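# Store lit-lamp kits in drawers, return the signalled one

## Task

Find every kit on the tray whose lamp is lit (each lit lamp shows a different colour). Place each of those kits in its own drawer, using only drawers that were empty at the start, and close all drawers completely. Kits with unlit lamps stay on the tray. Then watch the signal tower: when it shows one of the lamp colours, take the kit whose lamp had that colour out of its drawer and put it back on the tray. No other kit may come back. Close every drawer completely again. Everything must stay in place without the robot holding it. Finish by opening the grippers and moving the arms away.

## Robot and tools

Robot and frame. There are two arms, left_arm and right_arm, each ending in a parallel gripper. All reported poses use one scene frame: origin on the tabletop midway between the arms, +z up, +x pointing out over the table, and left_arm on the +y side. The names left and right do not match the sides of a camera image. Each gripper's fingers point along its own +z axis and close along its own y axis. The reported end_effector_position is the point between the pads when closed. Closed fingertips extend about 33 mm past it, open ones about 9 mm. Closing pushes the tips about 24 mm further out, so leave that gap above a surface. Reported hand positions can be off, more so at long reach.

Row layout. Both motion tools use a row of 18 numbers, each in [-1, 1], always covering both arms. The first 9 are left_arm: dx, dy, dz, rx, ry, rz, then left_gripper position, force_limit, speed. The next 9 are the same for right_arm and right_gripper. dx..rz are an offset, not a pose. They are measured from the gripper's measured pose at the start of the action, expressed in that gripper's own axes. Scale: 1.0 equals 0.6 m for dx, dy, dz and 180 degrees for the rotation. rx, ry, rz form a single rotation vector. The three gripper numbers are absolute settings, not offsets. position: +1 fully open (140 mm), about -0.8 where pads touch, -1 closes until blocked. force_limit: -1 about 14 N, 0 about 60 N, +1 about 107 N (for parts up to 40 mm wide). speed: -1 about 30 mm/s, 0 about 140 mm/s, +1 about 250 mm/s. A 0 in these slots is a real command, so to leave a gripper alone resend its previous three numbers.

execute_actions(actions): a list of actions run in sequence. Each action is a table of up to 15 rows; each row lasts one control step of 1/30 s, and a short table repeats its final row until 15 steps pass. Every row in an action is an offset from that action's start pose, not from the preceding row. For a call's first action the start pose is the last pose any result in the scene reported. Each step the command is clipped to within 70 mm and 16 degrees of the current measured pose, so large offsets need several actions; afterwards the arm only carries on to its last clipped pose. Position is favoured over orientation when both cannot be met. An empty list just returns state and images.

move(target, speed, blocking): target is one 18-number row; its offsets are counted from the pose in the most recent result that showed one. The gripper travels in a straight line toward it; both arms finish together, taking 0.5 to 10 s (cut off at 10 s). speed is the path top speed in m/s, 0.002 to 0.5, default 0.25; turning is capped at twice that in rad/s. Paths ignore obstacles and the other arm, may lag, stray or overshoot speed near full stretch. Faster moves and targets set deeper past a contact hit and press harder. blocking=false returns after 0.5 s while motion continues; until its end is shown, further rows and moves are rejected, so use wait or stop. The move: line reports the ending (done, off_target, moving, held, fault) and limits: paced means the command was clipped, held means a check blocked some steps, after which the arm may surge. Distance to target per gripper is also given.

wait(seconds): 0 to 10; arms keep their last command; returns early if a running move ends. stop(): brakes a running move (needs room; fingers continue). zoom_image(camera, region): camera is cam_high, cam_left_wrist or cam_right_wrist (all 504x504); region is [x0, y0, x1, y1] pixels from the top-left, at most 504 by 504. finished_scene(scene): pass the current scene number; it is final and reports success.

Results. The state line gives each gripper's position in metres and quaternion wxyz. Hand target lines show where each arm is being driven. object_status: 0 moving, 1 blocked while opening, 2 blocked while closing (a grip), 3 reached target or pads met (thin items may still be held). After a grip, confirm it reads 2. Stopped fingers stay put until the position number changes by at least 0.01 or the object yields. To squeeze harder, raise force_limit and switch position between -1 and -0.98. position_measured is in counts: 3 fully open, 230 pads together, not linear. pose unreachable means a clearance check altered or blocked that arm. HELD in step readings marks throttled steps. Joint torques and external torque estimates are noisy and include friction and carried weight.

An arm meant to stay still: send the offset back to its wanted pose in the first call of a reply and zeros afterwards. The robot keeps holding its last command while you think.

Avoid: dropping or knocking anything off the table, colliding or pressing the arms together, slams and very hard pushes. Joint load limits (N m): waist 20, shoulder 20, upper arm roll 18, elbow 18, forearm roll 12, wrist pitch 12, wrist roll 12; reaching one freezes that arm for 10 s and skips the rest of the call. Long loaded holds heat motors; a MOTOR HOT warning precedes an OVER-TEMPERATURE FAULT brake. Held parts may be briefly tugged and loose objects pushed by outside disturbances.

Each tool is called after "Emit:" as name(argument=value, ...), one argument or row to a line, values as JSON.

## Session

Emit:
execute_actions(
  actions=[],
)

Scene clock: 0.00 s.
left_arm: end_effector_position=(+0.0002, +0.0096, +0.2599) position_measured=3 object_status=3 end_effector_quat_wxyz=(+0.176, +0.235, +0.901, +0.319) | right_arm: end_effector_position=(+0.2487, -0.6056, +0.3349) position_measured=3 object_status=3 end_effector_quat_wxyz=(+0.223, +0.969, -0.072, -0.082)
Joint positions: left_arm=[-1.568 -0.026 -0.058 -2.079  0.379  1.404  0.258] | right_arm=[-0.369 -0.722  0.034 -2.493 -0.445  1.645 -1.557]
Joint velocities: left_arm=[-0.001 -0.001  0.    -0.    -0.     0.001 -0.001] | right_arm=[ 0.001  0.001 -0.001 -0.    -0.001 -0.001 -0.001]
Joint torques (N m, as the joint torque sensors report them, + toward a larger angle): no reading
External joint torques (N m, as the arm's controller estimates them; a push from outside toward a larger angle lowers the number): no reading
Hand target (left_arm): +0.000, +0.010, +0.260; +0.176, +0.235, +0.901, +0.319
Hand target (right_arm): +0.249, -0.606, +0.335; +0.223, +0.969, -0.072, -0.082

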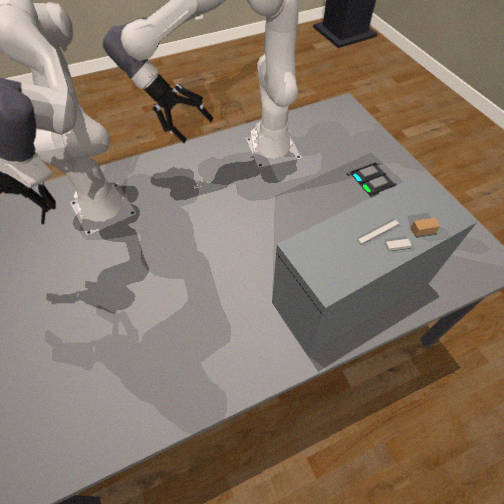

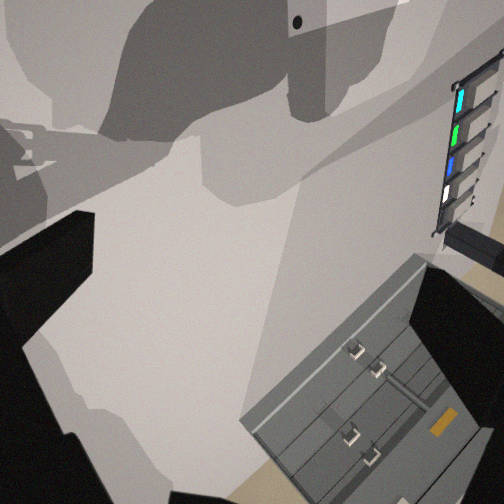

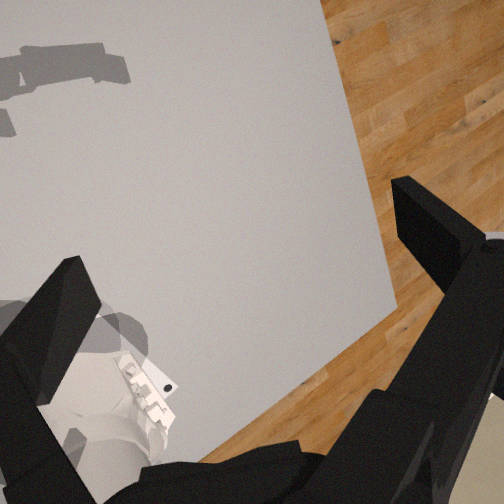

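Emit:
execute_actions(
  actions=[],
)

Emit:
zoom_image(
  camera="cam_high",
  region=[0,0,504,300],
)

Scene clock: 8.83 s.
left_arm: end_effector_position=(+0.0002, +0.0096, +0.2599) position_measured=3 object_status=3 end_effector_quat_wxyz=(+0.176, +0.235, +0.901, +0.319) | right_arm: end_effector_position=(+0.2487, -0.6056, +0.3349) position_measured=3 object_status=3 end_effector_quat_wxyz=(+0.223, +0.969, -0.072, -0.082)
Joint positions: left_arm=[-1.568 -0.026 -0.058 -2.079  0.379  1.404  0.258] | right_arm=[-0.369 -0.722  0.034 -2.493 -0.445  1.645 -1.557]
Joint velocities: left_arm=[-0.001 -0.001 -0.002  0.    -0.001 -0.001  0.001] | right_arm=[-0.    -0.    -0.001  0.001 -0.    -0.     0.002]
Joint torques (N m, as the joint torque sensors report them, + toward a larger angle): left_arm=[  0.61 -28.61  -0.48  22.16   1.38   0.26   0.1 ] | right_arm=[-0.5  -6.58  0.56 24.39 -0.3   1.91  0.13]
External joint torques (N m, as the arm's controller estimates them; a push from outside toward a larger angle lowers the number): left_arm=[ 0.7   0.56 -0.38 -0.07 -0.16 -0.16  0.07] | right_arm=[-0.44  0.55  1.19  0.32 -0.11 -0.01  0.11]
Hand target (left_arm): +0.000, +0.010, +0.260; +0.176, +0.235, +0.901, +0.319
Hand target (right_arm): +0.249, -0.606, +0.335; +0.223, +0.969, -0.072, -0.082

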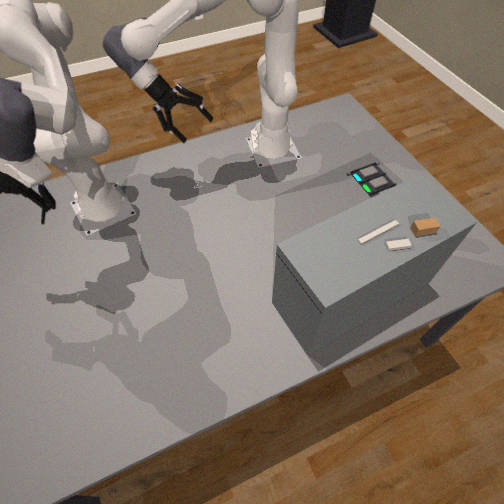

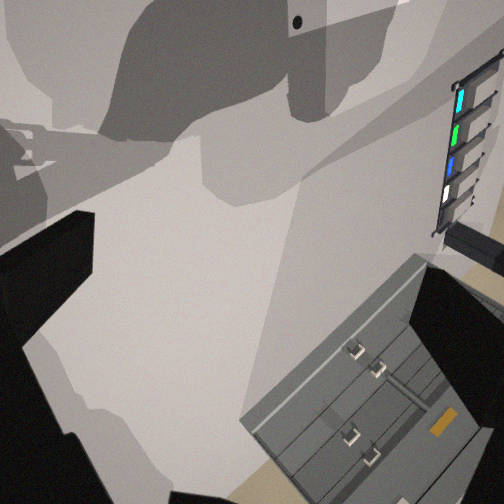

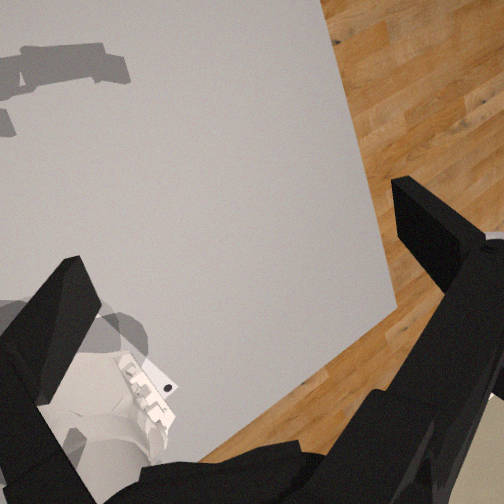

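Region (0, 0, 504, 300) of cam_high's 504x504 image, scaled by 1.000; it fills the top 300 rows of this view, and the rest is white.

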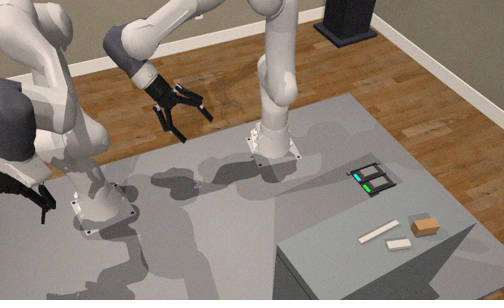

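Emit:
move(
  target=[-0.3,0.62,0.58,0.21,0.116,-0.155,1,0,0,0,0,0,0,0,0,1,0,0],
  speed=0.3,
)

Emit:
move(
  target=[0,0,0,0,-0.3,0,1,0,0,0,0,0,0,0,0,1,0,0],
  speed=0.4,
)

Scene clock: 14.73 s.
left_arm: end_effector_position=(+0.4292, +0.3508, +0.2744) position_measured=3 object_status=3 end_effector_quat_wxyz=(-0.002, -0.016, +1.000, +0.012) | right_arm: end_effector_position=(+0.2487, -0.6056, +0.3349) position_measured=3 object_status=3 end_effector_quat_wxyz=(+0.223, +0.969, -0.072, -0.082)
Joint positions: left_arm=[-1.39  -0.802  1.156 -2.117  0.74   1.667  0.919] | right_arm=[-0.369 -0.722  0.034 -2.493 -0.445  1.645 -1.557]
Joint velocities: left_arm=[ 0.001  0.     0.002  0.002  0.001 -0.003  0.03 ] | right_arm=[ 0.001  0.     0.001 -0.001  0.    -0.     0.   ]
Joint torques (N m, as the joint torque sensors report them, + toward a larger angle): left_arm=[ -0.58  10.24 -20.18  18.95   1.71   1.87   0.26] | right_arm=[-0.64 -6.44  0.7  24.27 -0.27  1.94  0.15]
External joint torques (N m, as the arm's controller estimates them; a push from outside toward a larger angle lowers the number): left_arm=[-0.68 -1.3   0.43  0.61  0.88 -0.53  0.26] | right_arm=[-0.7   0.6   1.18  0.25 -0.1   0.02  0.13]
Hand target (left_arm): +0.430, +0.352, +0.274; -0.002, -0.010, +1.000, +0.014
Hand target (right_arm): +0.249, -0.606, +0.335; +0.223, +0.969, -0.072, -0.082
Off the commanded pose (left_arm): 0.012 m, 2 deg.
Off the commanded pose (right_arm): 0.000 m, 0 deg.
move: off_target (left_arm)

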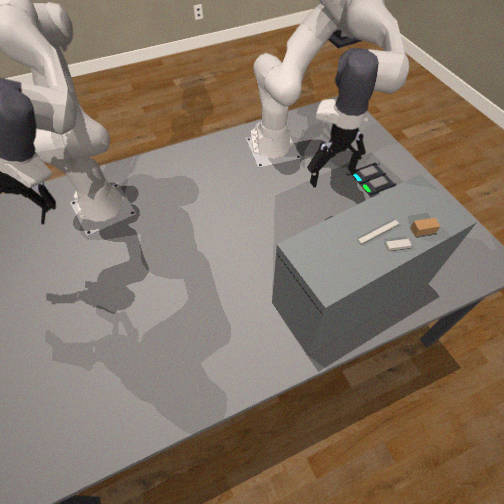

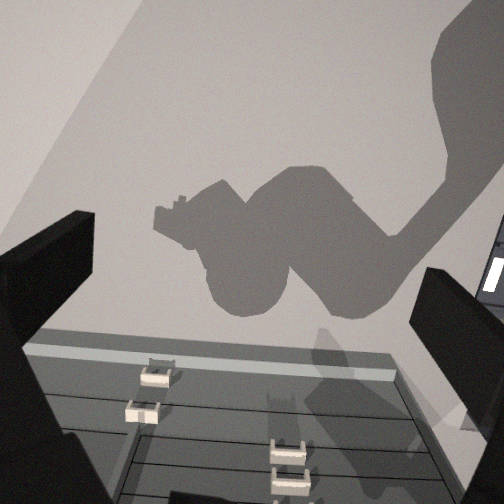

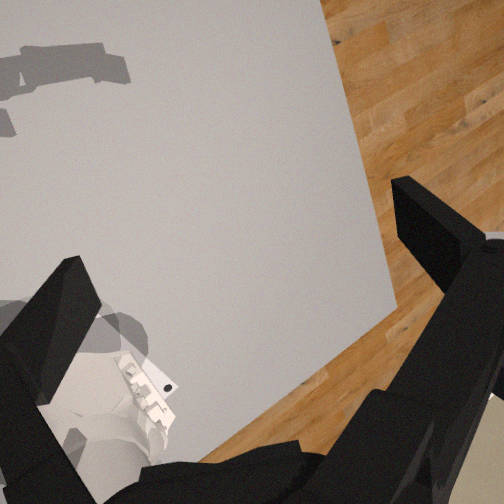

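Scene clock: 17.07 s.
left_arm: end_effector_position=(+0.4309, +0.3565, +0.2749) position_measured=3 object_status=3 end_effector_quat_wxyz=(+0.452, -0.011, +0.892, +0.020) | right_arm: end_effector_position=(+0.2487, -0.6056, +0.3349) position_measured=3 object_status=3 end_effector_quat_wxyz=(+0.223, +0.969, -0.072, -0.082)
Joint positions: left_arm=[-0.796 -1.284  1.014 -2.951  1.862  2.275  0.366] | right_arm=[-0.369 -0.722  0.034 -2.493 -0.445  1.645 -1.557]
Joint velocities: left_arm=[ 0.     0.001  0.002  0.     0.001  0.001 -0.033] | right_arm=[ 0.     0.     0.001  0.002  0.001  0.001 -0.001]
Joint torques (N m, as the joint torque sensors report them, + toward a larger angle): left_arm=[  0.06   6.69 -15.51  13.74   1.56   1.77  -0.17] | right_arm=[-0.36 -6.65  0.5  24.28 -0.31  1.91  0.12]
External joint torques (N m, as the arm's controller estimates them; a push from outside toward a larger angle lowers the number): left_arm=[-0.03 -1.58 -0.15 -1.11  0.94 -0.31 -0.15] | right_arm=[-0.4   0.33  1.01  0.29 -0.14 -0.01  0.1 ]
Hand target (left_arm): +0.430, +0.356, +0.274; +0.452, -0.015, +0.892, +0.018
Hand target (right_arm): +0.249, -0.606, +0.335; +0.223, +0.969, -0.072, -0.082
Off the commanded pose (left_arm): 0.006 m, 0 deg.
Off the commanded pose (right_arm): 0.000 m, 0 deg.
move: off_target (left_arm)

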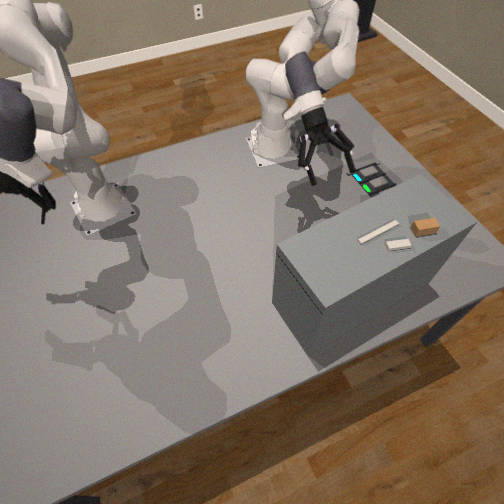

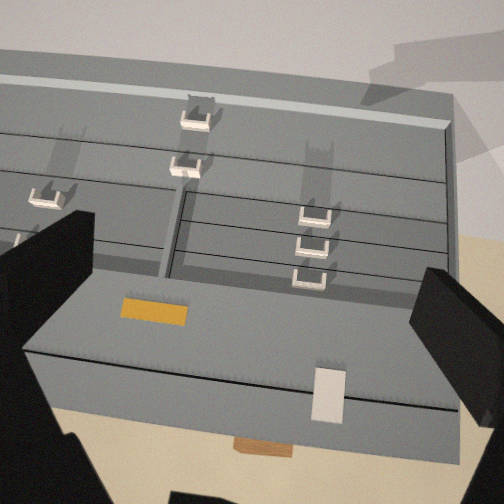

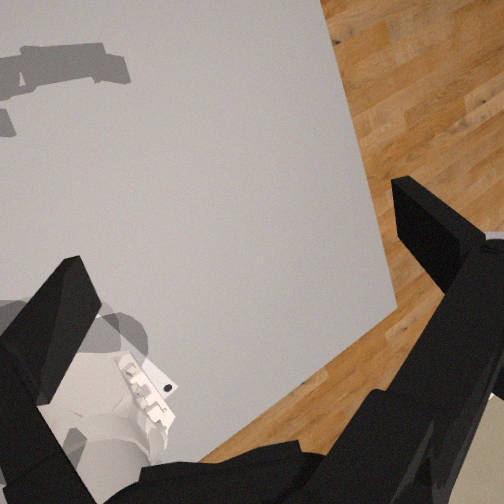

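Emit:
move(
  target=[-0.108,0.062,0.19,0,0.048,0,-0.3,0,0,0,0,0,0,0,0,1,0,0],
)

Scene clock: 21.20 s.
left_arm: end_effector_position=(+0.5601, +0.3955, +0.2605) position_measured=167 object_status=3 end_effector_quat_wxyz=(+0.386, -0.016, +0.922, +0.018) | right_arm: end_effector_position=(+0.2487, -0.6056, +0.3349) position_measured=3 object_status=3 end_effector_quat_wxyz=(+0.223, +0.969, -0.072, -0.082)
Joint positions: left_arm=[-1.205 -1.087  1.29  -2.486  1.768  2.288  0.5  ] | right_arm=[-0.369 -0.722  0.034 -2.493 -0.445  1.645 -1.557]
Joint velocities: left_arm=[-0.002  0.001  0.     0.001 -0.002  0.001  0.033] | right_arm=[-0.001  0.002  0.001 -0.     0.001 -0.    -0.002]
Joint torques (N m, as the joint torque sensors report them, + toward a larger angle): left_arm=[ -1.22  11.86 -24.24  13.88  -0.38   2.78   0.36] | right_arm=[-0.47 -6.35  0.47 24.47 -0.27  1.92  0.1 ]
External joint torques (N m, as the arm's controller estimates them; a push from outside toward a larger angle lowers the number): left_arm=[-1.18 -1.41 -0.43  0.69 -1.08  0.26  0.38] | right_arm=[-0.41  0.62  1.1   0.51 -0.08  0.01  0.08]
Hand target (left_arm): +0.560, +0.395, +0.260; +0.384, -0.011, +0.923, +0.019
Hand target (right_arm): +0.249, -0.606, +0.335; +0.223, +0.969, -0.072, -0.082
Off the commanded pose (left_arm): 0.003 m, 1 deg.
Off the commanded pose (right_arm): 0.000 m, 0 deg.
move: done

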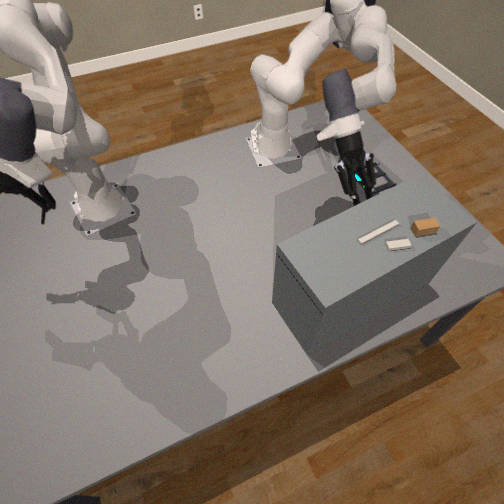

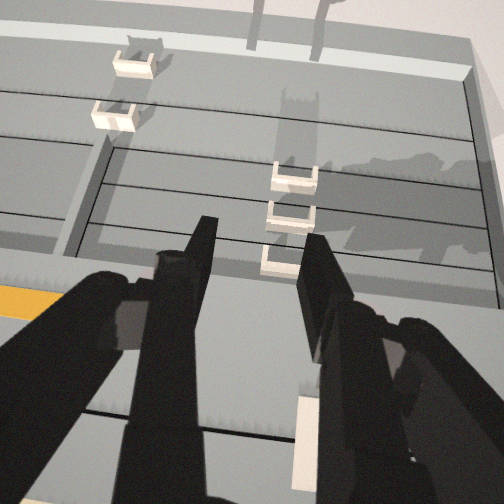

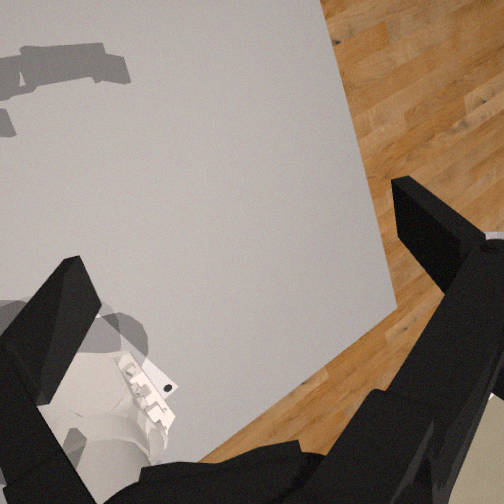

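Emit:
move(
  target=[0.029,0.022,0.053,0,0,0,-0.3,0,0,0,0,0,0,0,0,1,0,0],
  speed=0.12,
)

Scene clock: 23.27 s.
left_arm: end_effector_position=(+0.5682, +0.4104, +0.2244) position_measured=167 object_status=3 end_effector_quat_wxyz=(+0.383, -0.013, +0.923, +0.021) | right_arm: end_effector_position=(+0.2487, -0.6056, +0.3349) position_measured=3 object_status=3 end_effector_quat_wxyz=(+0.223, +0.969, -0.072, -0.082)
Joint positions: left_arm=[-1.235 -1.106  1.397 -2.472  1.867  2.317  0.486] | right_arm=[-0.369 -0.722  0.034 -2.493 -0.445  1.645 -1.557]
Joint velocities: left_arm=[-0.002 -0.008  0.001  0.     0.017  0.001 -0.014] | right_arm=[ 0.     0.     0.    -0.001  0.001  0.001 -0.001]
Joint torques (N m, as the joint torque sensors report them, + toward a larger angle): left_arm=[ -0.74  12.36 -24.83  12.28   1.57   2.83  -0.09] | right_arm=[-0.52 -6.44  0.52 24.31 -0.29  1.93  0.11]
External joint torques (N m, as the arm's controller estimates them; a push from outside toward a larger angle lowers the number): left_arm=[-0.94 -2.63 -0.11  0.66  0.95  0.37 -0.07] | right_arm=[-0.51  0.64  1.08  0.27 -0.11  0.02  0.09]
Hand target (left_arm): +0.570, +0.410, +0.225; +0.386, -0.016, +0.922, +0.019
Hand target (right_arm): +0.249, -0.606, +0.335; +0.223, +0.969, -0.072, -0.082
Off the commanded pose (left_arm): 0.002 m, 1 deg.
Off the commanded pose (right_arm): 0.000 m, 0 deg.
move: done

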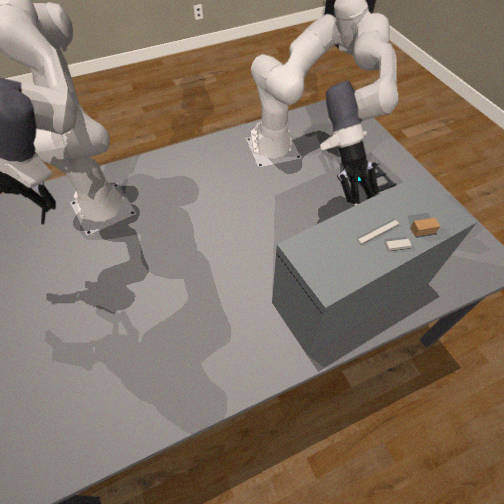

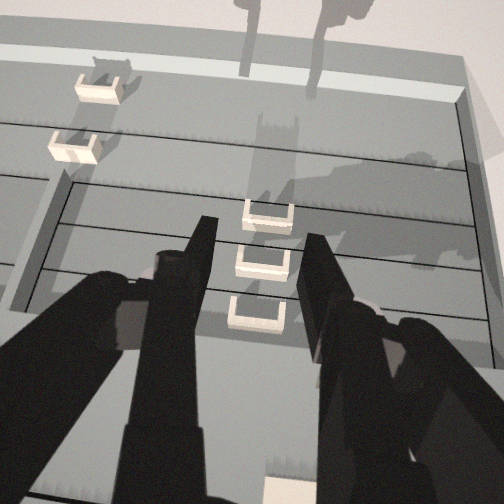

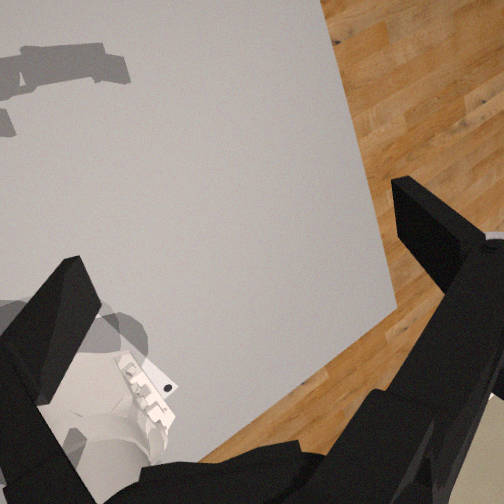

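Emit:
move(
  target=[-0.012,-0.004,0.04,0,0,0,-0.3,0,0,0,0,0,0,0,0,1,0,0],
  speed=0.06,
)

Scene clock: 25.47 s.
left_arm: end_effector_position=(+0.5889, +0.4093, +0.2120) position_measured=167 object_status=3 end_effector_quat_wxyz=(+0.381, -0.012, +0.924, +0.023) | right_arm: end_effector_position=(+0.2487, -0.6056, +0.3349) position_measured=3 object_status=3 end_effector_quat_wxyz=(+0.223, +0.969, -0.072, -0.082)
Joint positions: left_arm=[-1.316 -1.107  1.457 -2.411  1.901  2.318  0.475] | right_arm=[-0.369 -0.722  0.034 -2.493 -0.445  1.645 -1.557]
Joint velocities: left_arm=[-0.002 -0.001  0.003  0.003  0.007 -0.001 -0.007] | right_arm=[-0.    -0.001  0.001  0.001 -0.    -0.    -0.002]
Joint torques (N m, as the joint torque sensors report them, + toward a larger angle): left_arm=[ -1.18  14.32 -26.14  12.52   1.59   2.95  -0.15] | right_arm=[-0.43 -6.37  0.35 24.43 -0.25  1.93  0.12]
External joint torques (N m, as the arm's controller estimates them; a push from outside toward a larger angle lowers the number): left_arm=[-1.25 -2.53 -0.36  1.53  0.98  0.49 -0.13] | right_arm=[-0.43  0.78  0.89  0.35 -0.07  0.01  0.1 ]
Hand target (left_arm): +0.590, +0.409, +0.213; +0.383, -0.013, +0.923, +0.021
Hand target (right_arm): +0.249, -0.606, +0.335; +0.223, +0.969, -0.072, -0.082
Off the commanded pose (left_arm): 0.002 m, 0 deg.
Off the commanded pose (right_arm): 0.000 m, 0 deg.
move: done

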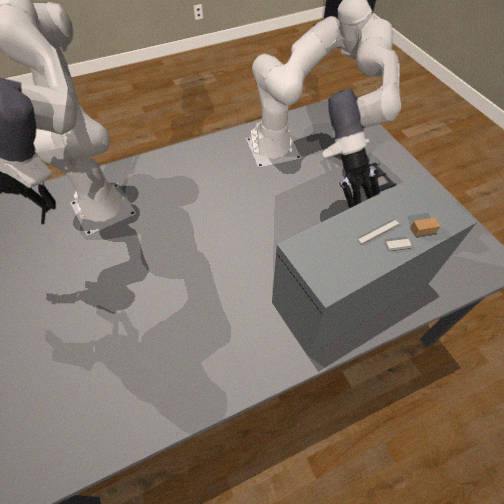

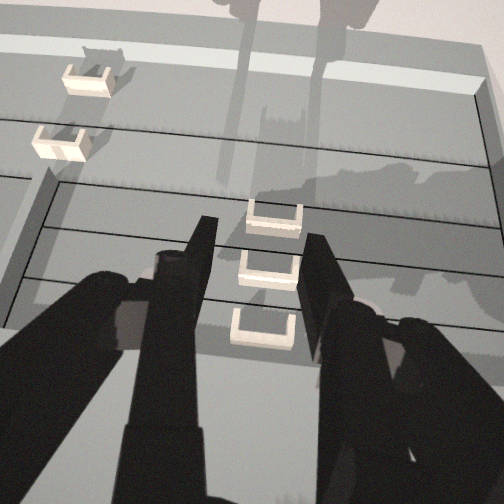

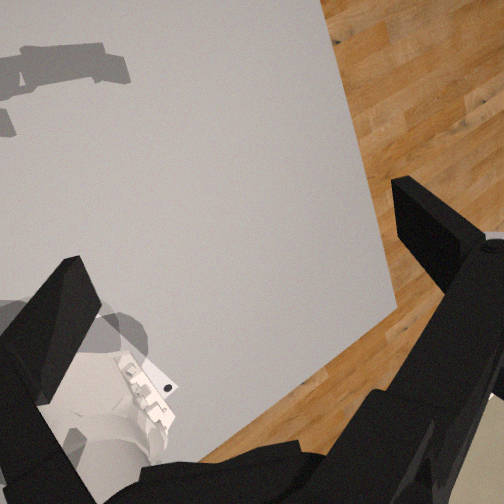

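Emit:
move(
  target=[-0.007,0.007,0.018,0,0,0,-0.3,0,0,0,0,0,0,0,0,1,0,0],
  speed=0.04,
)

Emit:
move(
  target=[0,0,0,0,0,0,-1,0.3,-0.5,0,0,0,0,0,0,1,0,0],
)

Scene clock: 27.70 s.
left_arm: end_effector_position=(+0.5960, +0.4127, +0.2074) position_measured=167 object_status=3 end_effector_quat_wxyz=(+0.379, -0.016, +0.925, +0.022) | right_arm: end_effector_position=(+0.2487, -0.6056, +0.3349) position_measured=3 object_status=3 end_effector_quat_wxyz=(+0.223, +0.969, -0.072, -0.082)
Joint positions: left_arm=[-1.338 -1.108  1.479 -2.386  1.904  2.322  0.475] | right_arm=[-0.369 -0.722  0.034 -2.493 -0.445  1.645 -1.557]
Joint velocities: left_arm=[-0.     0.    -0.     0.001  0.002  0.001  0.001] | right_arm=[ 0.001 -0.001 -0.001  0.    -0.001  0.     0.   ]
Joint torques (N m, as the joint torque sensors report them, + toward a larger angle): left_arm=[ -3.46  14.7  -23.43  14.83   2.36   3.23   0.43] | right_arm=[-0.38 -6.35  0.64 24.36 -0.29  1.92  0.16]
External joint torques (N m, as the arm's controller estimates them; a push from outside toward a larger angle lowers the number): left_arm=[-3.4  -2.9   2.77  4.09  1.75  0.74  0.44] | right_arm=[-0.37  0.76  1.21  0.31 -0.1   0.    0.14]
Hand target (left_arm): +0.599, +0.414, +0.207; +0.381, -0.012, +0.924, +0.023
Hand target (right_arm): +0.249, -0.606, +0.335; +0.223, +0.969, -0.072, -0.082
Off the commanded pose (left_arm): 0.004 m, 1 deg.
Off the commanded pose (right_arm): 0.000 m, 0 deg.
move: off_target (left_arm)

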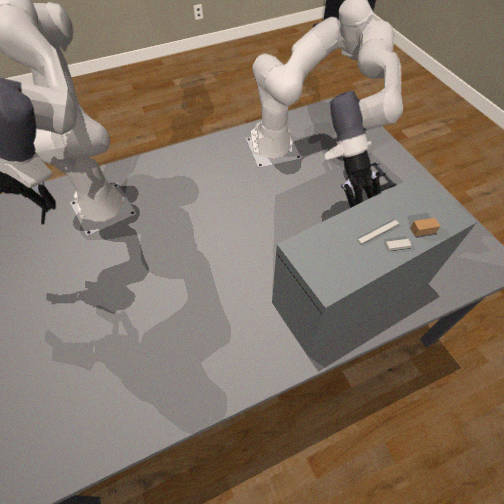

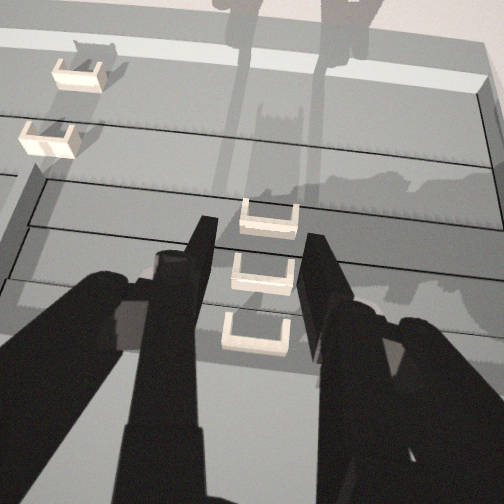

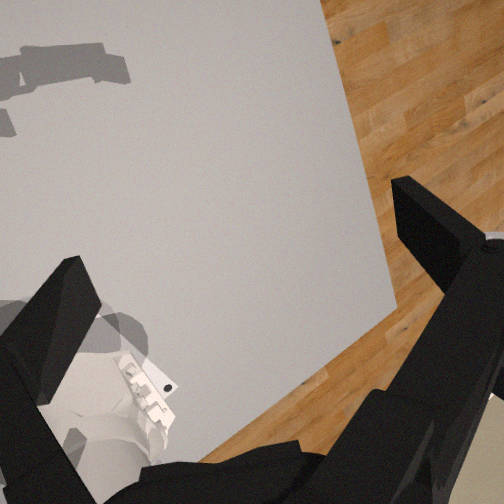

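Scene clock: 28.20 s.
left_arm: end_effector_position=(+0.5953, +0.4160, +0.2066) position_measured=194 object_status=2 end_effector_quat_wxyz=(+0.378, -0.020, +0.925, +0.024) | right_arm: end_effector_position=(+0.2487, -0.6056, +0.3349) position_measured=3 object_status=3 end_effector_quat_wxyz=(+0.223, +0.969, -0.072, -0.082)
Joint positions: left_arm=[-1.335 -1.108  1.479 -2.387  1.904  2.317  0.472] | right_arm=[-0.369 -0.722  0.034 -2.493 -0.445  1.645 -1.557]
Joint velocities: left_arm=[-0.001 -0.001 -0.    -0.     0.    -0.001 -0.001] | right_arm=[-0.002 -0.001 -0.002  0.     0.     0.    -0.003]
Joint torques (N m, as the joint torque sensors report them, + toward a larger angle): left_arm=[ -1.54  14.47 -27.6   10.9    0.74   3.09   0.24] | right_arm=[-0.64 -6.42  0.59 24.6  -0.29  1.9   0.14]
External joint torques (N m, as the arm's controller estimates them; a push from outside toward a larger angle lowers the number): left_arm=[-1.42 -3.12 -1.36  0.14  0.11  0.6   0.26] | right_arm=[-0.56  0.73  1.23  0.52 -0.09 -0.01  0.12]
Hand target (left_arm): +0.596, +0.413, +0.207; +0.379, -0.016, +0.925, +0.022
Hand target (right_arm): +0.249, -0.606, +0.335; +0.223, +0.969, -0.072, -0.082
Off the commanded pose (left_arm): 0.003 m, 0 deg.
Off the commanded pose (right_arm): 0.000 m, 0 deg.
move: done

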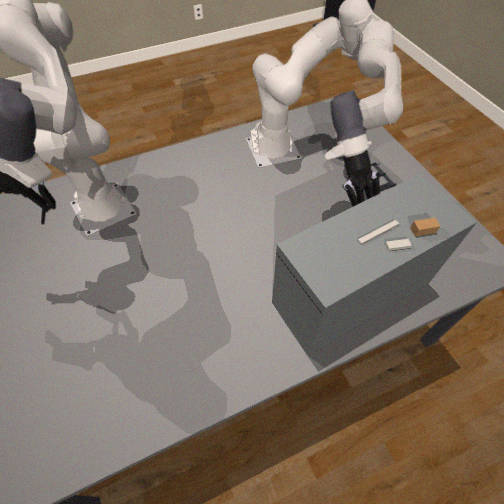

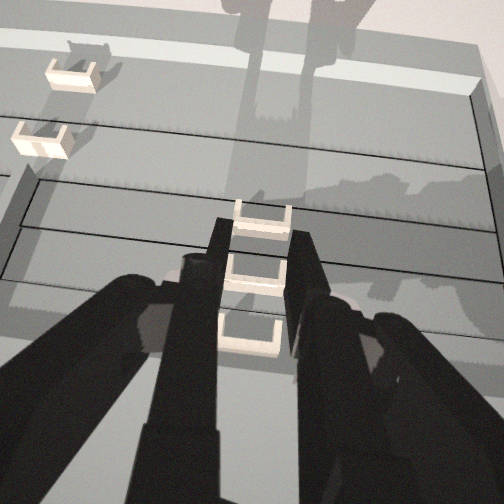

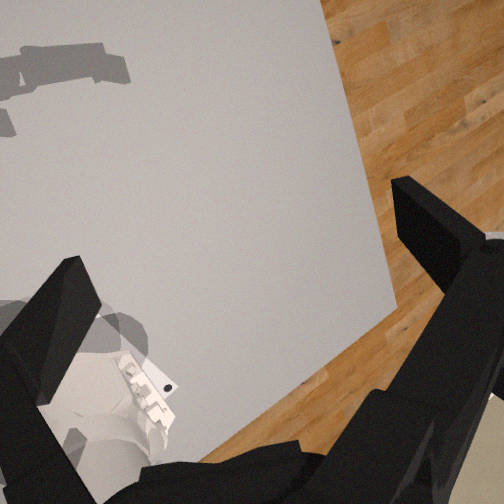

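Emit:
move(
  target=[0.136,0.012,-0.136,0,0,0,-1,0.3,-0.5,0,0,0,0,0,0,1,0,0],
  speed=0.07,
)

Emit:
move(
  target=[0,0,0,0,0,0,-0.3,0,0,0,0,0,0,0,0,1,0,0],
)

Emit:
move(
  target=[-0.03,0,-0.12,0,0,0,-0.3,0,0,0,0,0,0,0,0,1,0,0],
  speed=0.1,
)

Scene clock: 32.07 s.
left_arm: end_effector_position=(+0.4757, +0.4045, +0.2032) position_measured=194 object_status=2 end_effector_quat_wxyz=(+0.374, -0.013, +0.927, +0.014) | right_arm: end_effector_position=(+0.2487, -0.6056, +0.3349) position_measured=3 object_status=3 end_effector_quat_wxyz=(+0.223, +0.969, -0.072, -0.082)
Joint positions: left_arm=[-0.938 -1.125  1.292 -2.748  1.862  2.364  0.469] | right_arm=[-0.369 -0.722  0.034 -2.493 -0.445  1.645 -1.557]
Joint velocities: left_arm=[ 0.012  0.019 -0.006 -0.002 -0.012  0.02   0.008] | right_arm=[-0.001 -0.001  0.001  0.001 -0.001  0.    -0.   ]
Joint torques (N m, as the joint torque sensors report them, + toward a larger angle): left_arm=[  9.38  10.24 -22.87  17.57   0.61   0.96   0.66] | right_arm=[-0.46 -6.41  0.46 24.2  -0.28  1.94  0.12]
External joint torques (N m, as the arm's controller estimates them; a push from outside toward a larger angle lowers the number): left_arm=[ 9.47  0.36 -2.82  5.8   0.09 -1.54  0.68] | right_arm=[-0.43  0.7   1.04  0.16 -0.09  0.02  0.1 ]
Hand target (left_arm): +0.479, +0.420, +0.207; +0.376, -0.019, +0.926, +0.025
Hand target (right_arm): +0.249, -0.606, +0.335; +0.223, +0.969, -0.072, -0.082
Off the commanded pose (left_arm): 0.014 m, 1 deg.
Off the commanded pose (right_arm): 0.000 m, 0 deg.
move: off_target (left_arm)

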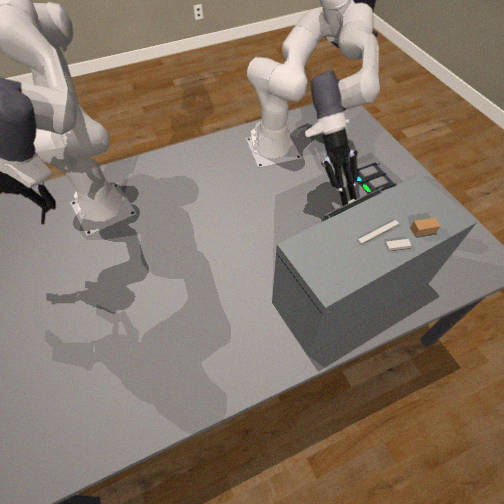

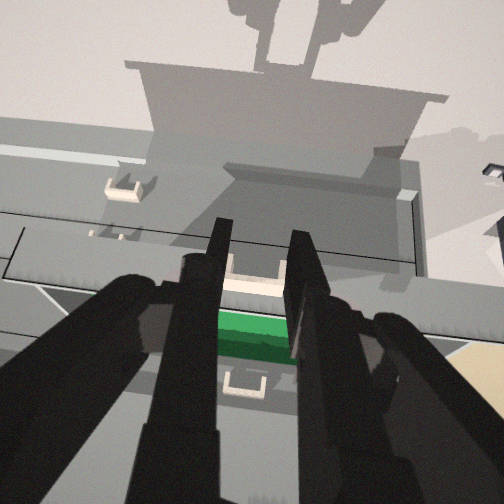

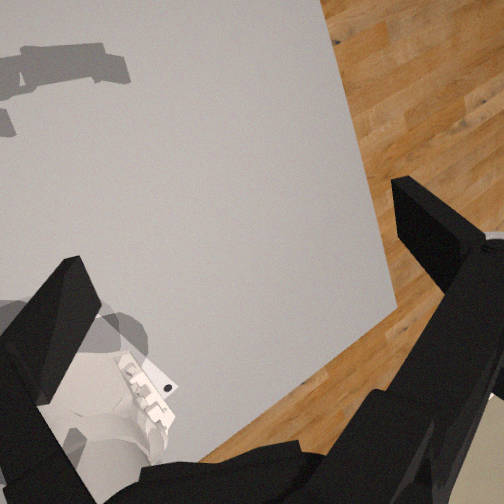

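Scene clock: 32.57 s.
left_arm: end_effector_position=(+0.4755, +0.4040, +0.2030) position_measured=167 object_status=3 end_effector_quat_wxyz=(+0.374, -0.013, +0.927, +0.014) | right_arm: end_effector_position=(+0.2487, -0.6056, +0.3349) position_measured=3 object_status=3 end_effector_quat_wxyz=(+0.223, +0.969, -0.072, -0.082)
Joint positions: left_arm=[-0.938 -1.125  1.292 -2.749  1.862  2.364  0.469] | right_arm=[-0.369 -0.722  0.034 -2.493 -0.445  1.645 -1.557]
Joint velocities: left_arm=[-0.001 -0.001 -0.002 -0.     0.    -0.    -0.001] | right_arm=[-0.001  0.001 -0.    -0.001  0.002 -0.    -0.   ]
Joint torques (N m, as the joint torque sensors report them, + toward a larger angle): left_arm=[  1.03   9.13 -20.91  12.47   0.47   2.59   0.09] | right_arm=[-0.5  -6.26  0.4  24.07 -0.3   1.92  0.11]
External joint torques (N m, as the arm's controller estimates them; a push from outside toward a larger angle lowers the number): left_arm=[ 1.07 -0.84 -0.82  0.76 -0.05  0.08  0.11] | right_arm=[-0.49  0.79  0.96  0.07 -0.12  0.01  0.09]
Hand target (left_arm): +0.476, +0.404, +0.203; +0.374, -0.013, +0.927, +0.014
Hand target (right_arm): +0.249, -0.606, +0.335; +0.223, +0.969, -0.072, -0.082
Off the commanded pose (left_arm): 0.001 m, 0 deg.
Off the commanded pose (right_arm): 0.000 m, 0 deg.
move: done

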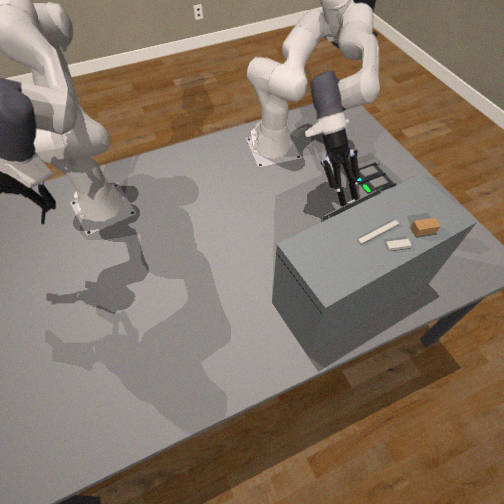

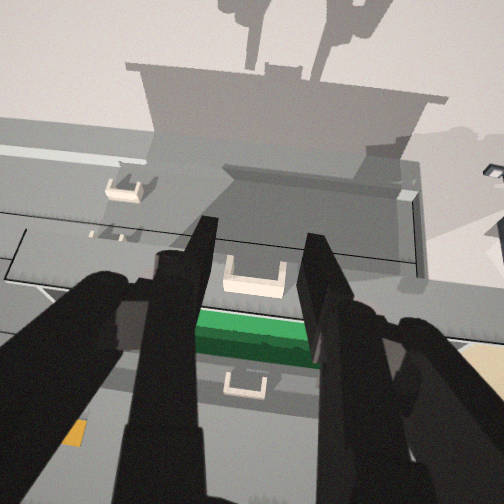

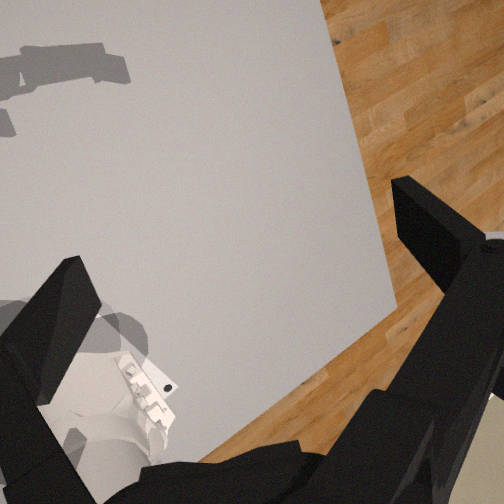

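Scene clock: 33.93 s.
left_arm: end_effector_position=(+0.4394, +0.4029, +0.2686) position_measured=167 object_status=3 end_effector_quat_wxyz=(+0.375, -0.019, +0.927, +0.011) | right_arm: end_effector_position=(+0.2487, -0.6056, +0.3349) position_measured=3 object_status=3 end_effector_quat_wxyz=(+0.223, +0.969, -0.072, -0.082)
Joint positions: left_arm=[-0.76  -1.209  1.024 -2.82   1.564  2.303  0.625] | right_arm=[-0.369 -0.722  0.034 -2.493 -0.445  1.645 -1.557]
Joint velocities: left_arm=[ 0.001 -0.001  0.001 -0.001 -0.006 -0.004  0.036] | right_arm=[ 0.     0.001  0.    -0.     0.001  0.     0.002]
Joint torques (N m, as the joint torque sensors report them, + toward a larger angle): left_arm=[  1.85   7.21 -19.63  13.47  -0.41   2.41   0.33] | right_arm=[-0.47 -6.53  0.5  24.62 -0.27  1.92  0.11]
External joint torques (N m, as the arm's controller estimates them; a push from outside toward a larger angle lowers the number): left_arm=[ 1.84 -1.17 -2.12 -1.87 -1.13 -0.34  0.35] | right_arm=[-0.47  0.54  1.05  0.65 -0.09  0.01  0.09]
Hand target (left_arm): +0.438, +0.403, +0.268; +0.373, -0.014, +0.928, +0.014
Hand target (right_arm): +0.249, -0.606, +0.335; +0.223, +0.969, -0.072, -0.082
Off the commanded pose (left_arm): 0.002 m, 1 deg.
Off the commanded pose (right_arm): 0.000 m, 0 deg.
move: done

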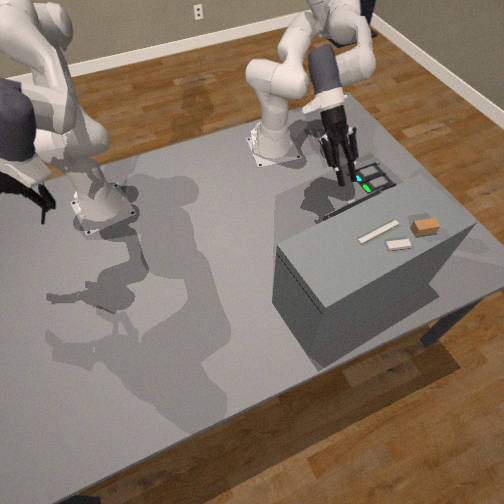

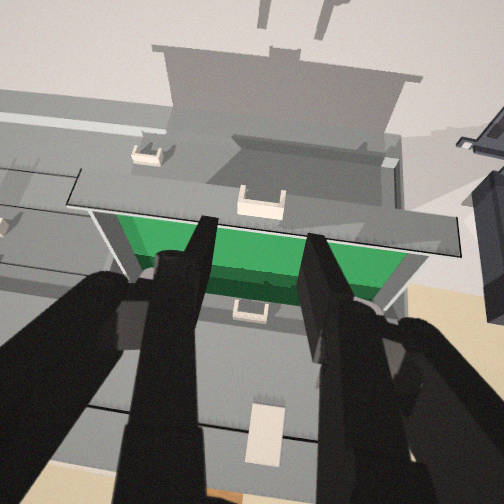

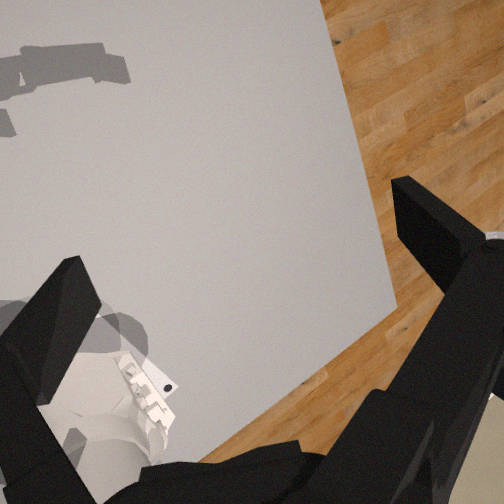

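Emit:
move(
  target=[0.32,0.43,-0.03,0,0.245,0,0.15,0,0,0,0,0,0,0,0,1,0,0],
  speed=0.3,
)

Scene clock: 38.33 s.
left_arm: end_effector_position=(+0.2760, +0.6581, +0.1462) position_measured=110 object_status=3 end_effector_quat_wxyz=(-0.007, -0.026, +1.000, +0.010) | right_arm: end_effector_position=(+0.2487, -0.6056, +0.3349) position_measured=3 object_status=3 end_effector_quat_wxyz=(+0.223, +0.969, -0.072, -0.082)
Joint positions: left_arm=[-0.649 -1.151  1.293 -2.422  1.108  1.696  1.428] | right_arm=[-0.369 -0.722  0.034 -2.493 -0.445  1.645 -1.557]
Joint velocities: left_arm=[-0.002 -0.    -0.     0.001 -0.001 -0.003  0.029] | right_arm=[ 0.     0.    -0.     0.001 -0.    -0.001  0.   ]
Joint torques (N m, as the joint torque sensors report them, + toward a larger angle): left_arm=[ -1.24  14.15 -24.67  13.06   0.35   1.91   0.25] | right_arm=[-0.45 -6.55  0.56 24.06 -0.31  1.95  0.15]
External joint torques (N m, as the arm's controller estimates them; a push from outside toward a larger angle lowers the number): left_arm=[-1.17 -2.17  0.26  1.38 -0.49 -0.48  0.25] | right_arm=[-0.41  0.6   1.15 -0.02 -0.12  0.03  0.13]
Hand target (left_arm): +0.276, +0.658, +0.146; -0.009, -0.020, +1.000, +0.008
Hand target (right_arm): +0.249, -0.606, +0.335; +0.223, +0.969, -0.072, -0.082
Off the commanded pose (left_arm): 0.005 m, 1 deg.
Off the commanded pose (right_arm): 0.000 m, 0 deg.
move: off_target (left_arm)

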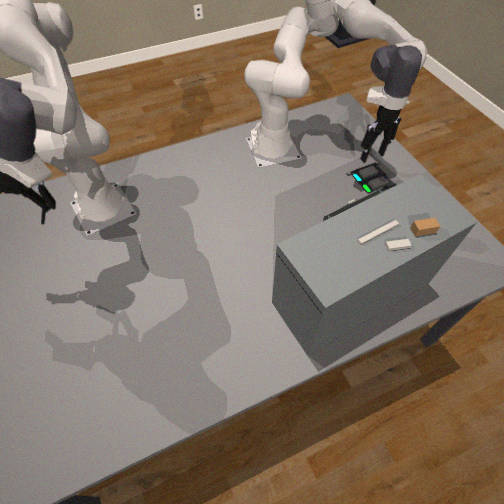

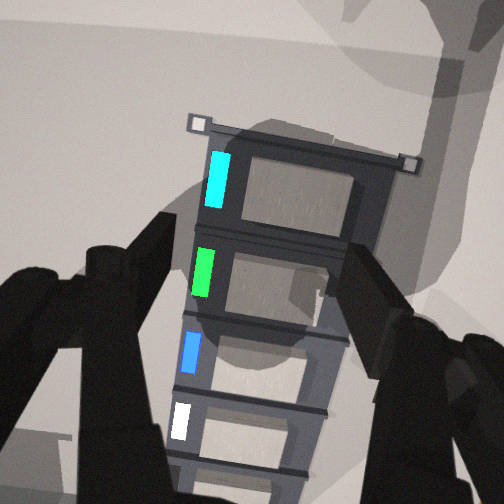

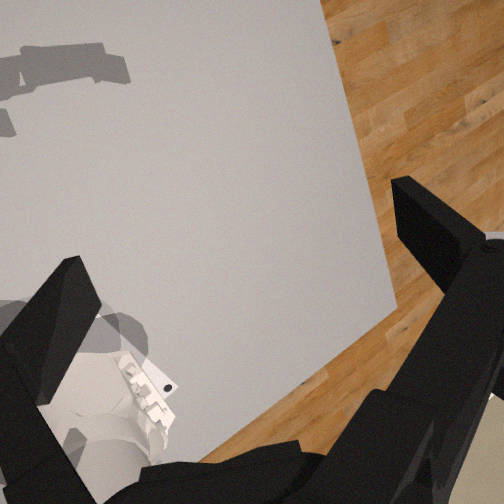

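Emit:
move(
  target=[0,0.033,0.125,0,0,0.012,0.15,0,0,0,0,0,0,0,0,1,0,0],
  speed=0.15,
)

Scene clock: 44.40 s.
left_arm: end_effector_position=(+0.2718, +0.6779, +0.0708) position_measured=110 object_status=3 end_effector_quat_wxyz=(-0.011, -0.011, +1.000, +0.009) | right_arm: end_effector_position=(+0.2487, -0.6056, +0.3349) position_measured=3 object_status=3 end_effector_quat_wxyz=(+0.223, +0.969, -0.072, -0.082)
Joint positions: left_arm=[-0.685 -1.184  1.492 -2.434  1.272  1.79   1.457] | right_arm=[-0.369 -0.722  0.034 -2.493 -0.445  1.645 -1.557]
Joint velocities: left_arm=[-0.002 -0.001  0.    -0.002  0.007  0.007  0.005] | right_arm=[-0.     0.     0.001 -0.     0.    -0.001  0.   ]
Joint torques (N m, as the joint torque sensors report them, + toward a larger angle): left_arm=[ -1.69  15.49 -26.55   9.59   1.65   2.86   0.35] | right_arm=[-0.58 -6.5   0.42 24.23 -0.29  1.93  0.13]
External joint torques (N m, as the arm's controller estimates them; a push from outside toward a larger angle lowers the number): left_arm=[-1.58 -3.1  -0.58  0.99  0.84  0.5   0.35] | right_arm=[-0.58  0.57  0.96  0.23 -0.11  0.01  0.11]
Hand target (left_arm): +0.274, +0.679, +0.071; -0.008, -0.007, +1.000, +0.010
Hand target (right_arm): +0.249, -0.606, +0.335; +0.223, +0.969, -0.072, -0.082
Off the commanded pose (left_arm): 0.003 m, 1 deg.
Off the commanded pose (right_arm): 0.000 m, 0 deg.
move: done

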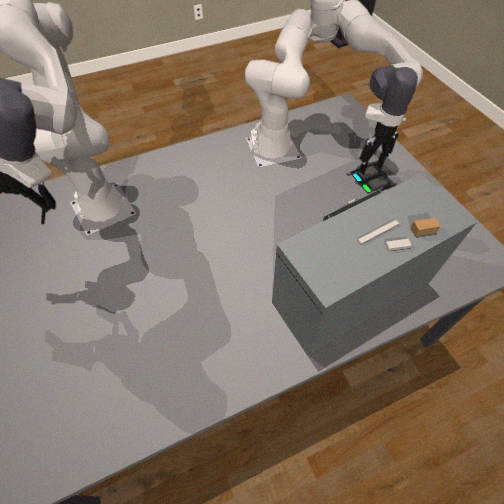

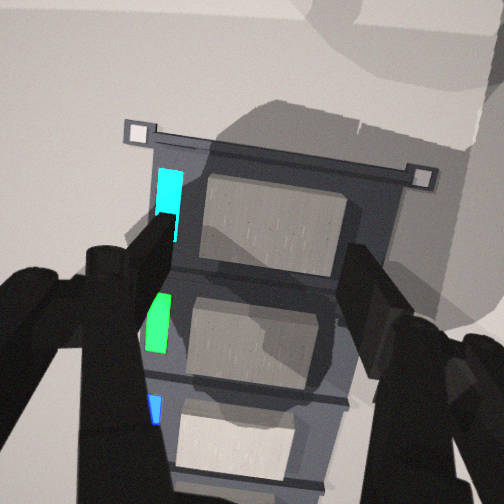

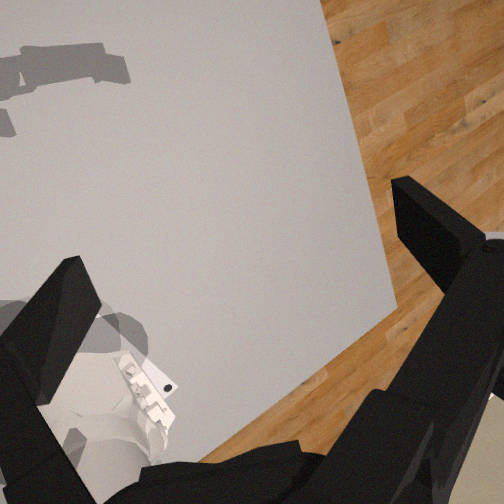

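Emit:
move(
  target=[0.012,0.008,0.053,0,0,0.006,0.15,0,0,0,0,0,0,0,0,1,0,0],
  speed=0.05,
)

Scene clock: 46.47 s.
left_arm: end_effector_position=(+0.2631, +0.6827, +0.0395) position_measured=110 object_status=3 end_effector_quat_wxyz=(-0.013, -0.005, +1.000, +0.008) | right_arm: end_effector_position=(+0.2487, -0.6056, +0.3349) position_measured=3 object_status=3 end_effector_quat_wxyz=(+0.223, +0.969, -0.072, -0.082)
Joint positions: left_arm=[-0.685 -1.199  1.57  -2.446  1.34   1.825  1.469] | right_arm=[-0.369 -0.722  0.034 -2.493 -0.445  1.645 -1.557]
Joint velocities: left_arm=[-0.001 -0.003  0.001  0.001  0.013  0.009  0.006] | right_arm=[-0.     0.001 -0.     0.001 -0.    -0.001 -0.003]
Joint torques (N m, as the joint torque sensors report them, + toward a larger angle): left_arm=[  1.54  16.68 -25.93   5.27   1.78   2.78   0.3 ] | right_arm=[-0.65 -6.23  0.41 24.33 -0.29  1.92  0.11]
External joint torques (N m, as the arm's controller estimates them; a push from outside toward a larger angle lowers the number): left_arm=[ 1.56 -2.58  0.02 -2.08  0.98  0.44  0.3 ] | right_arm=[-0.68  0.76  0.93  0.31 -0.11  0.    0.09]
Hand target (left_arm): +0.264, +0.683, +0.039; -0.011, -0.001, +1.000, +0.009
Hand target (right_arm): +0.249, -0.606, +0.335; +0.223, +0.969, -0.072, -0.082
Off the commanded pose (left_arm): 0.001 m, 1 deg.
Off the commanded pose (right_arm): 0.000 m, 0 deg.
move: done

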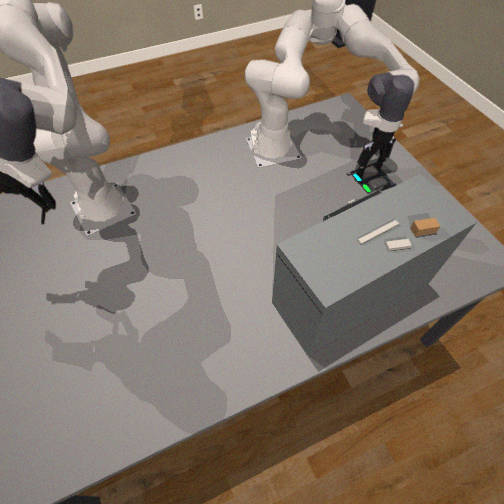

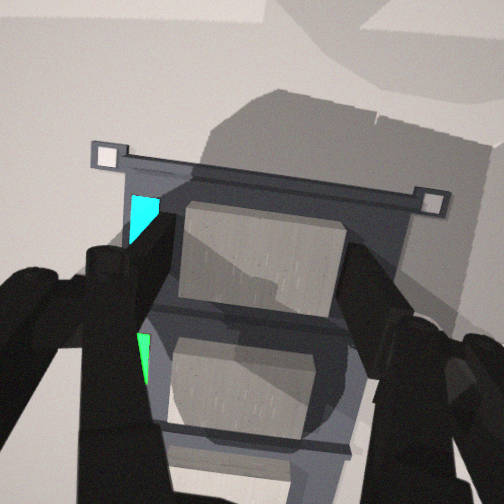

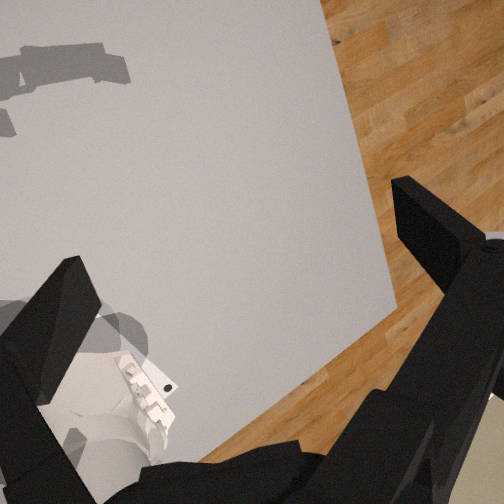

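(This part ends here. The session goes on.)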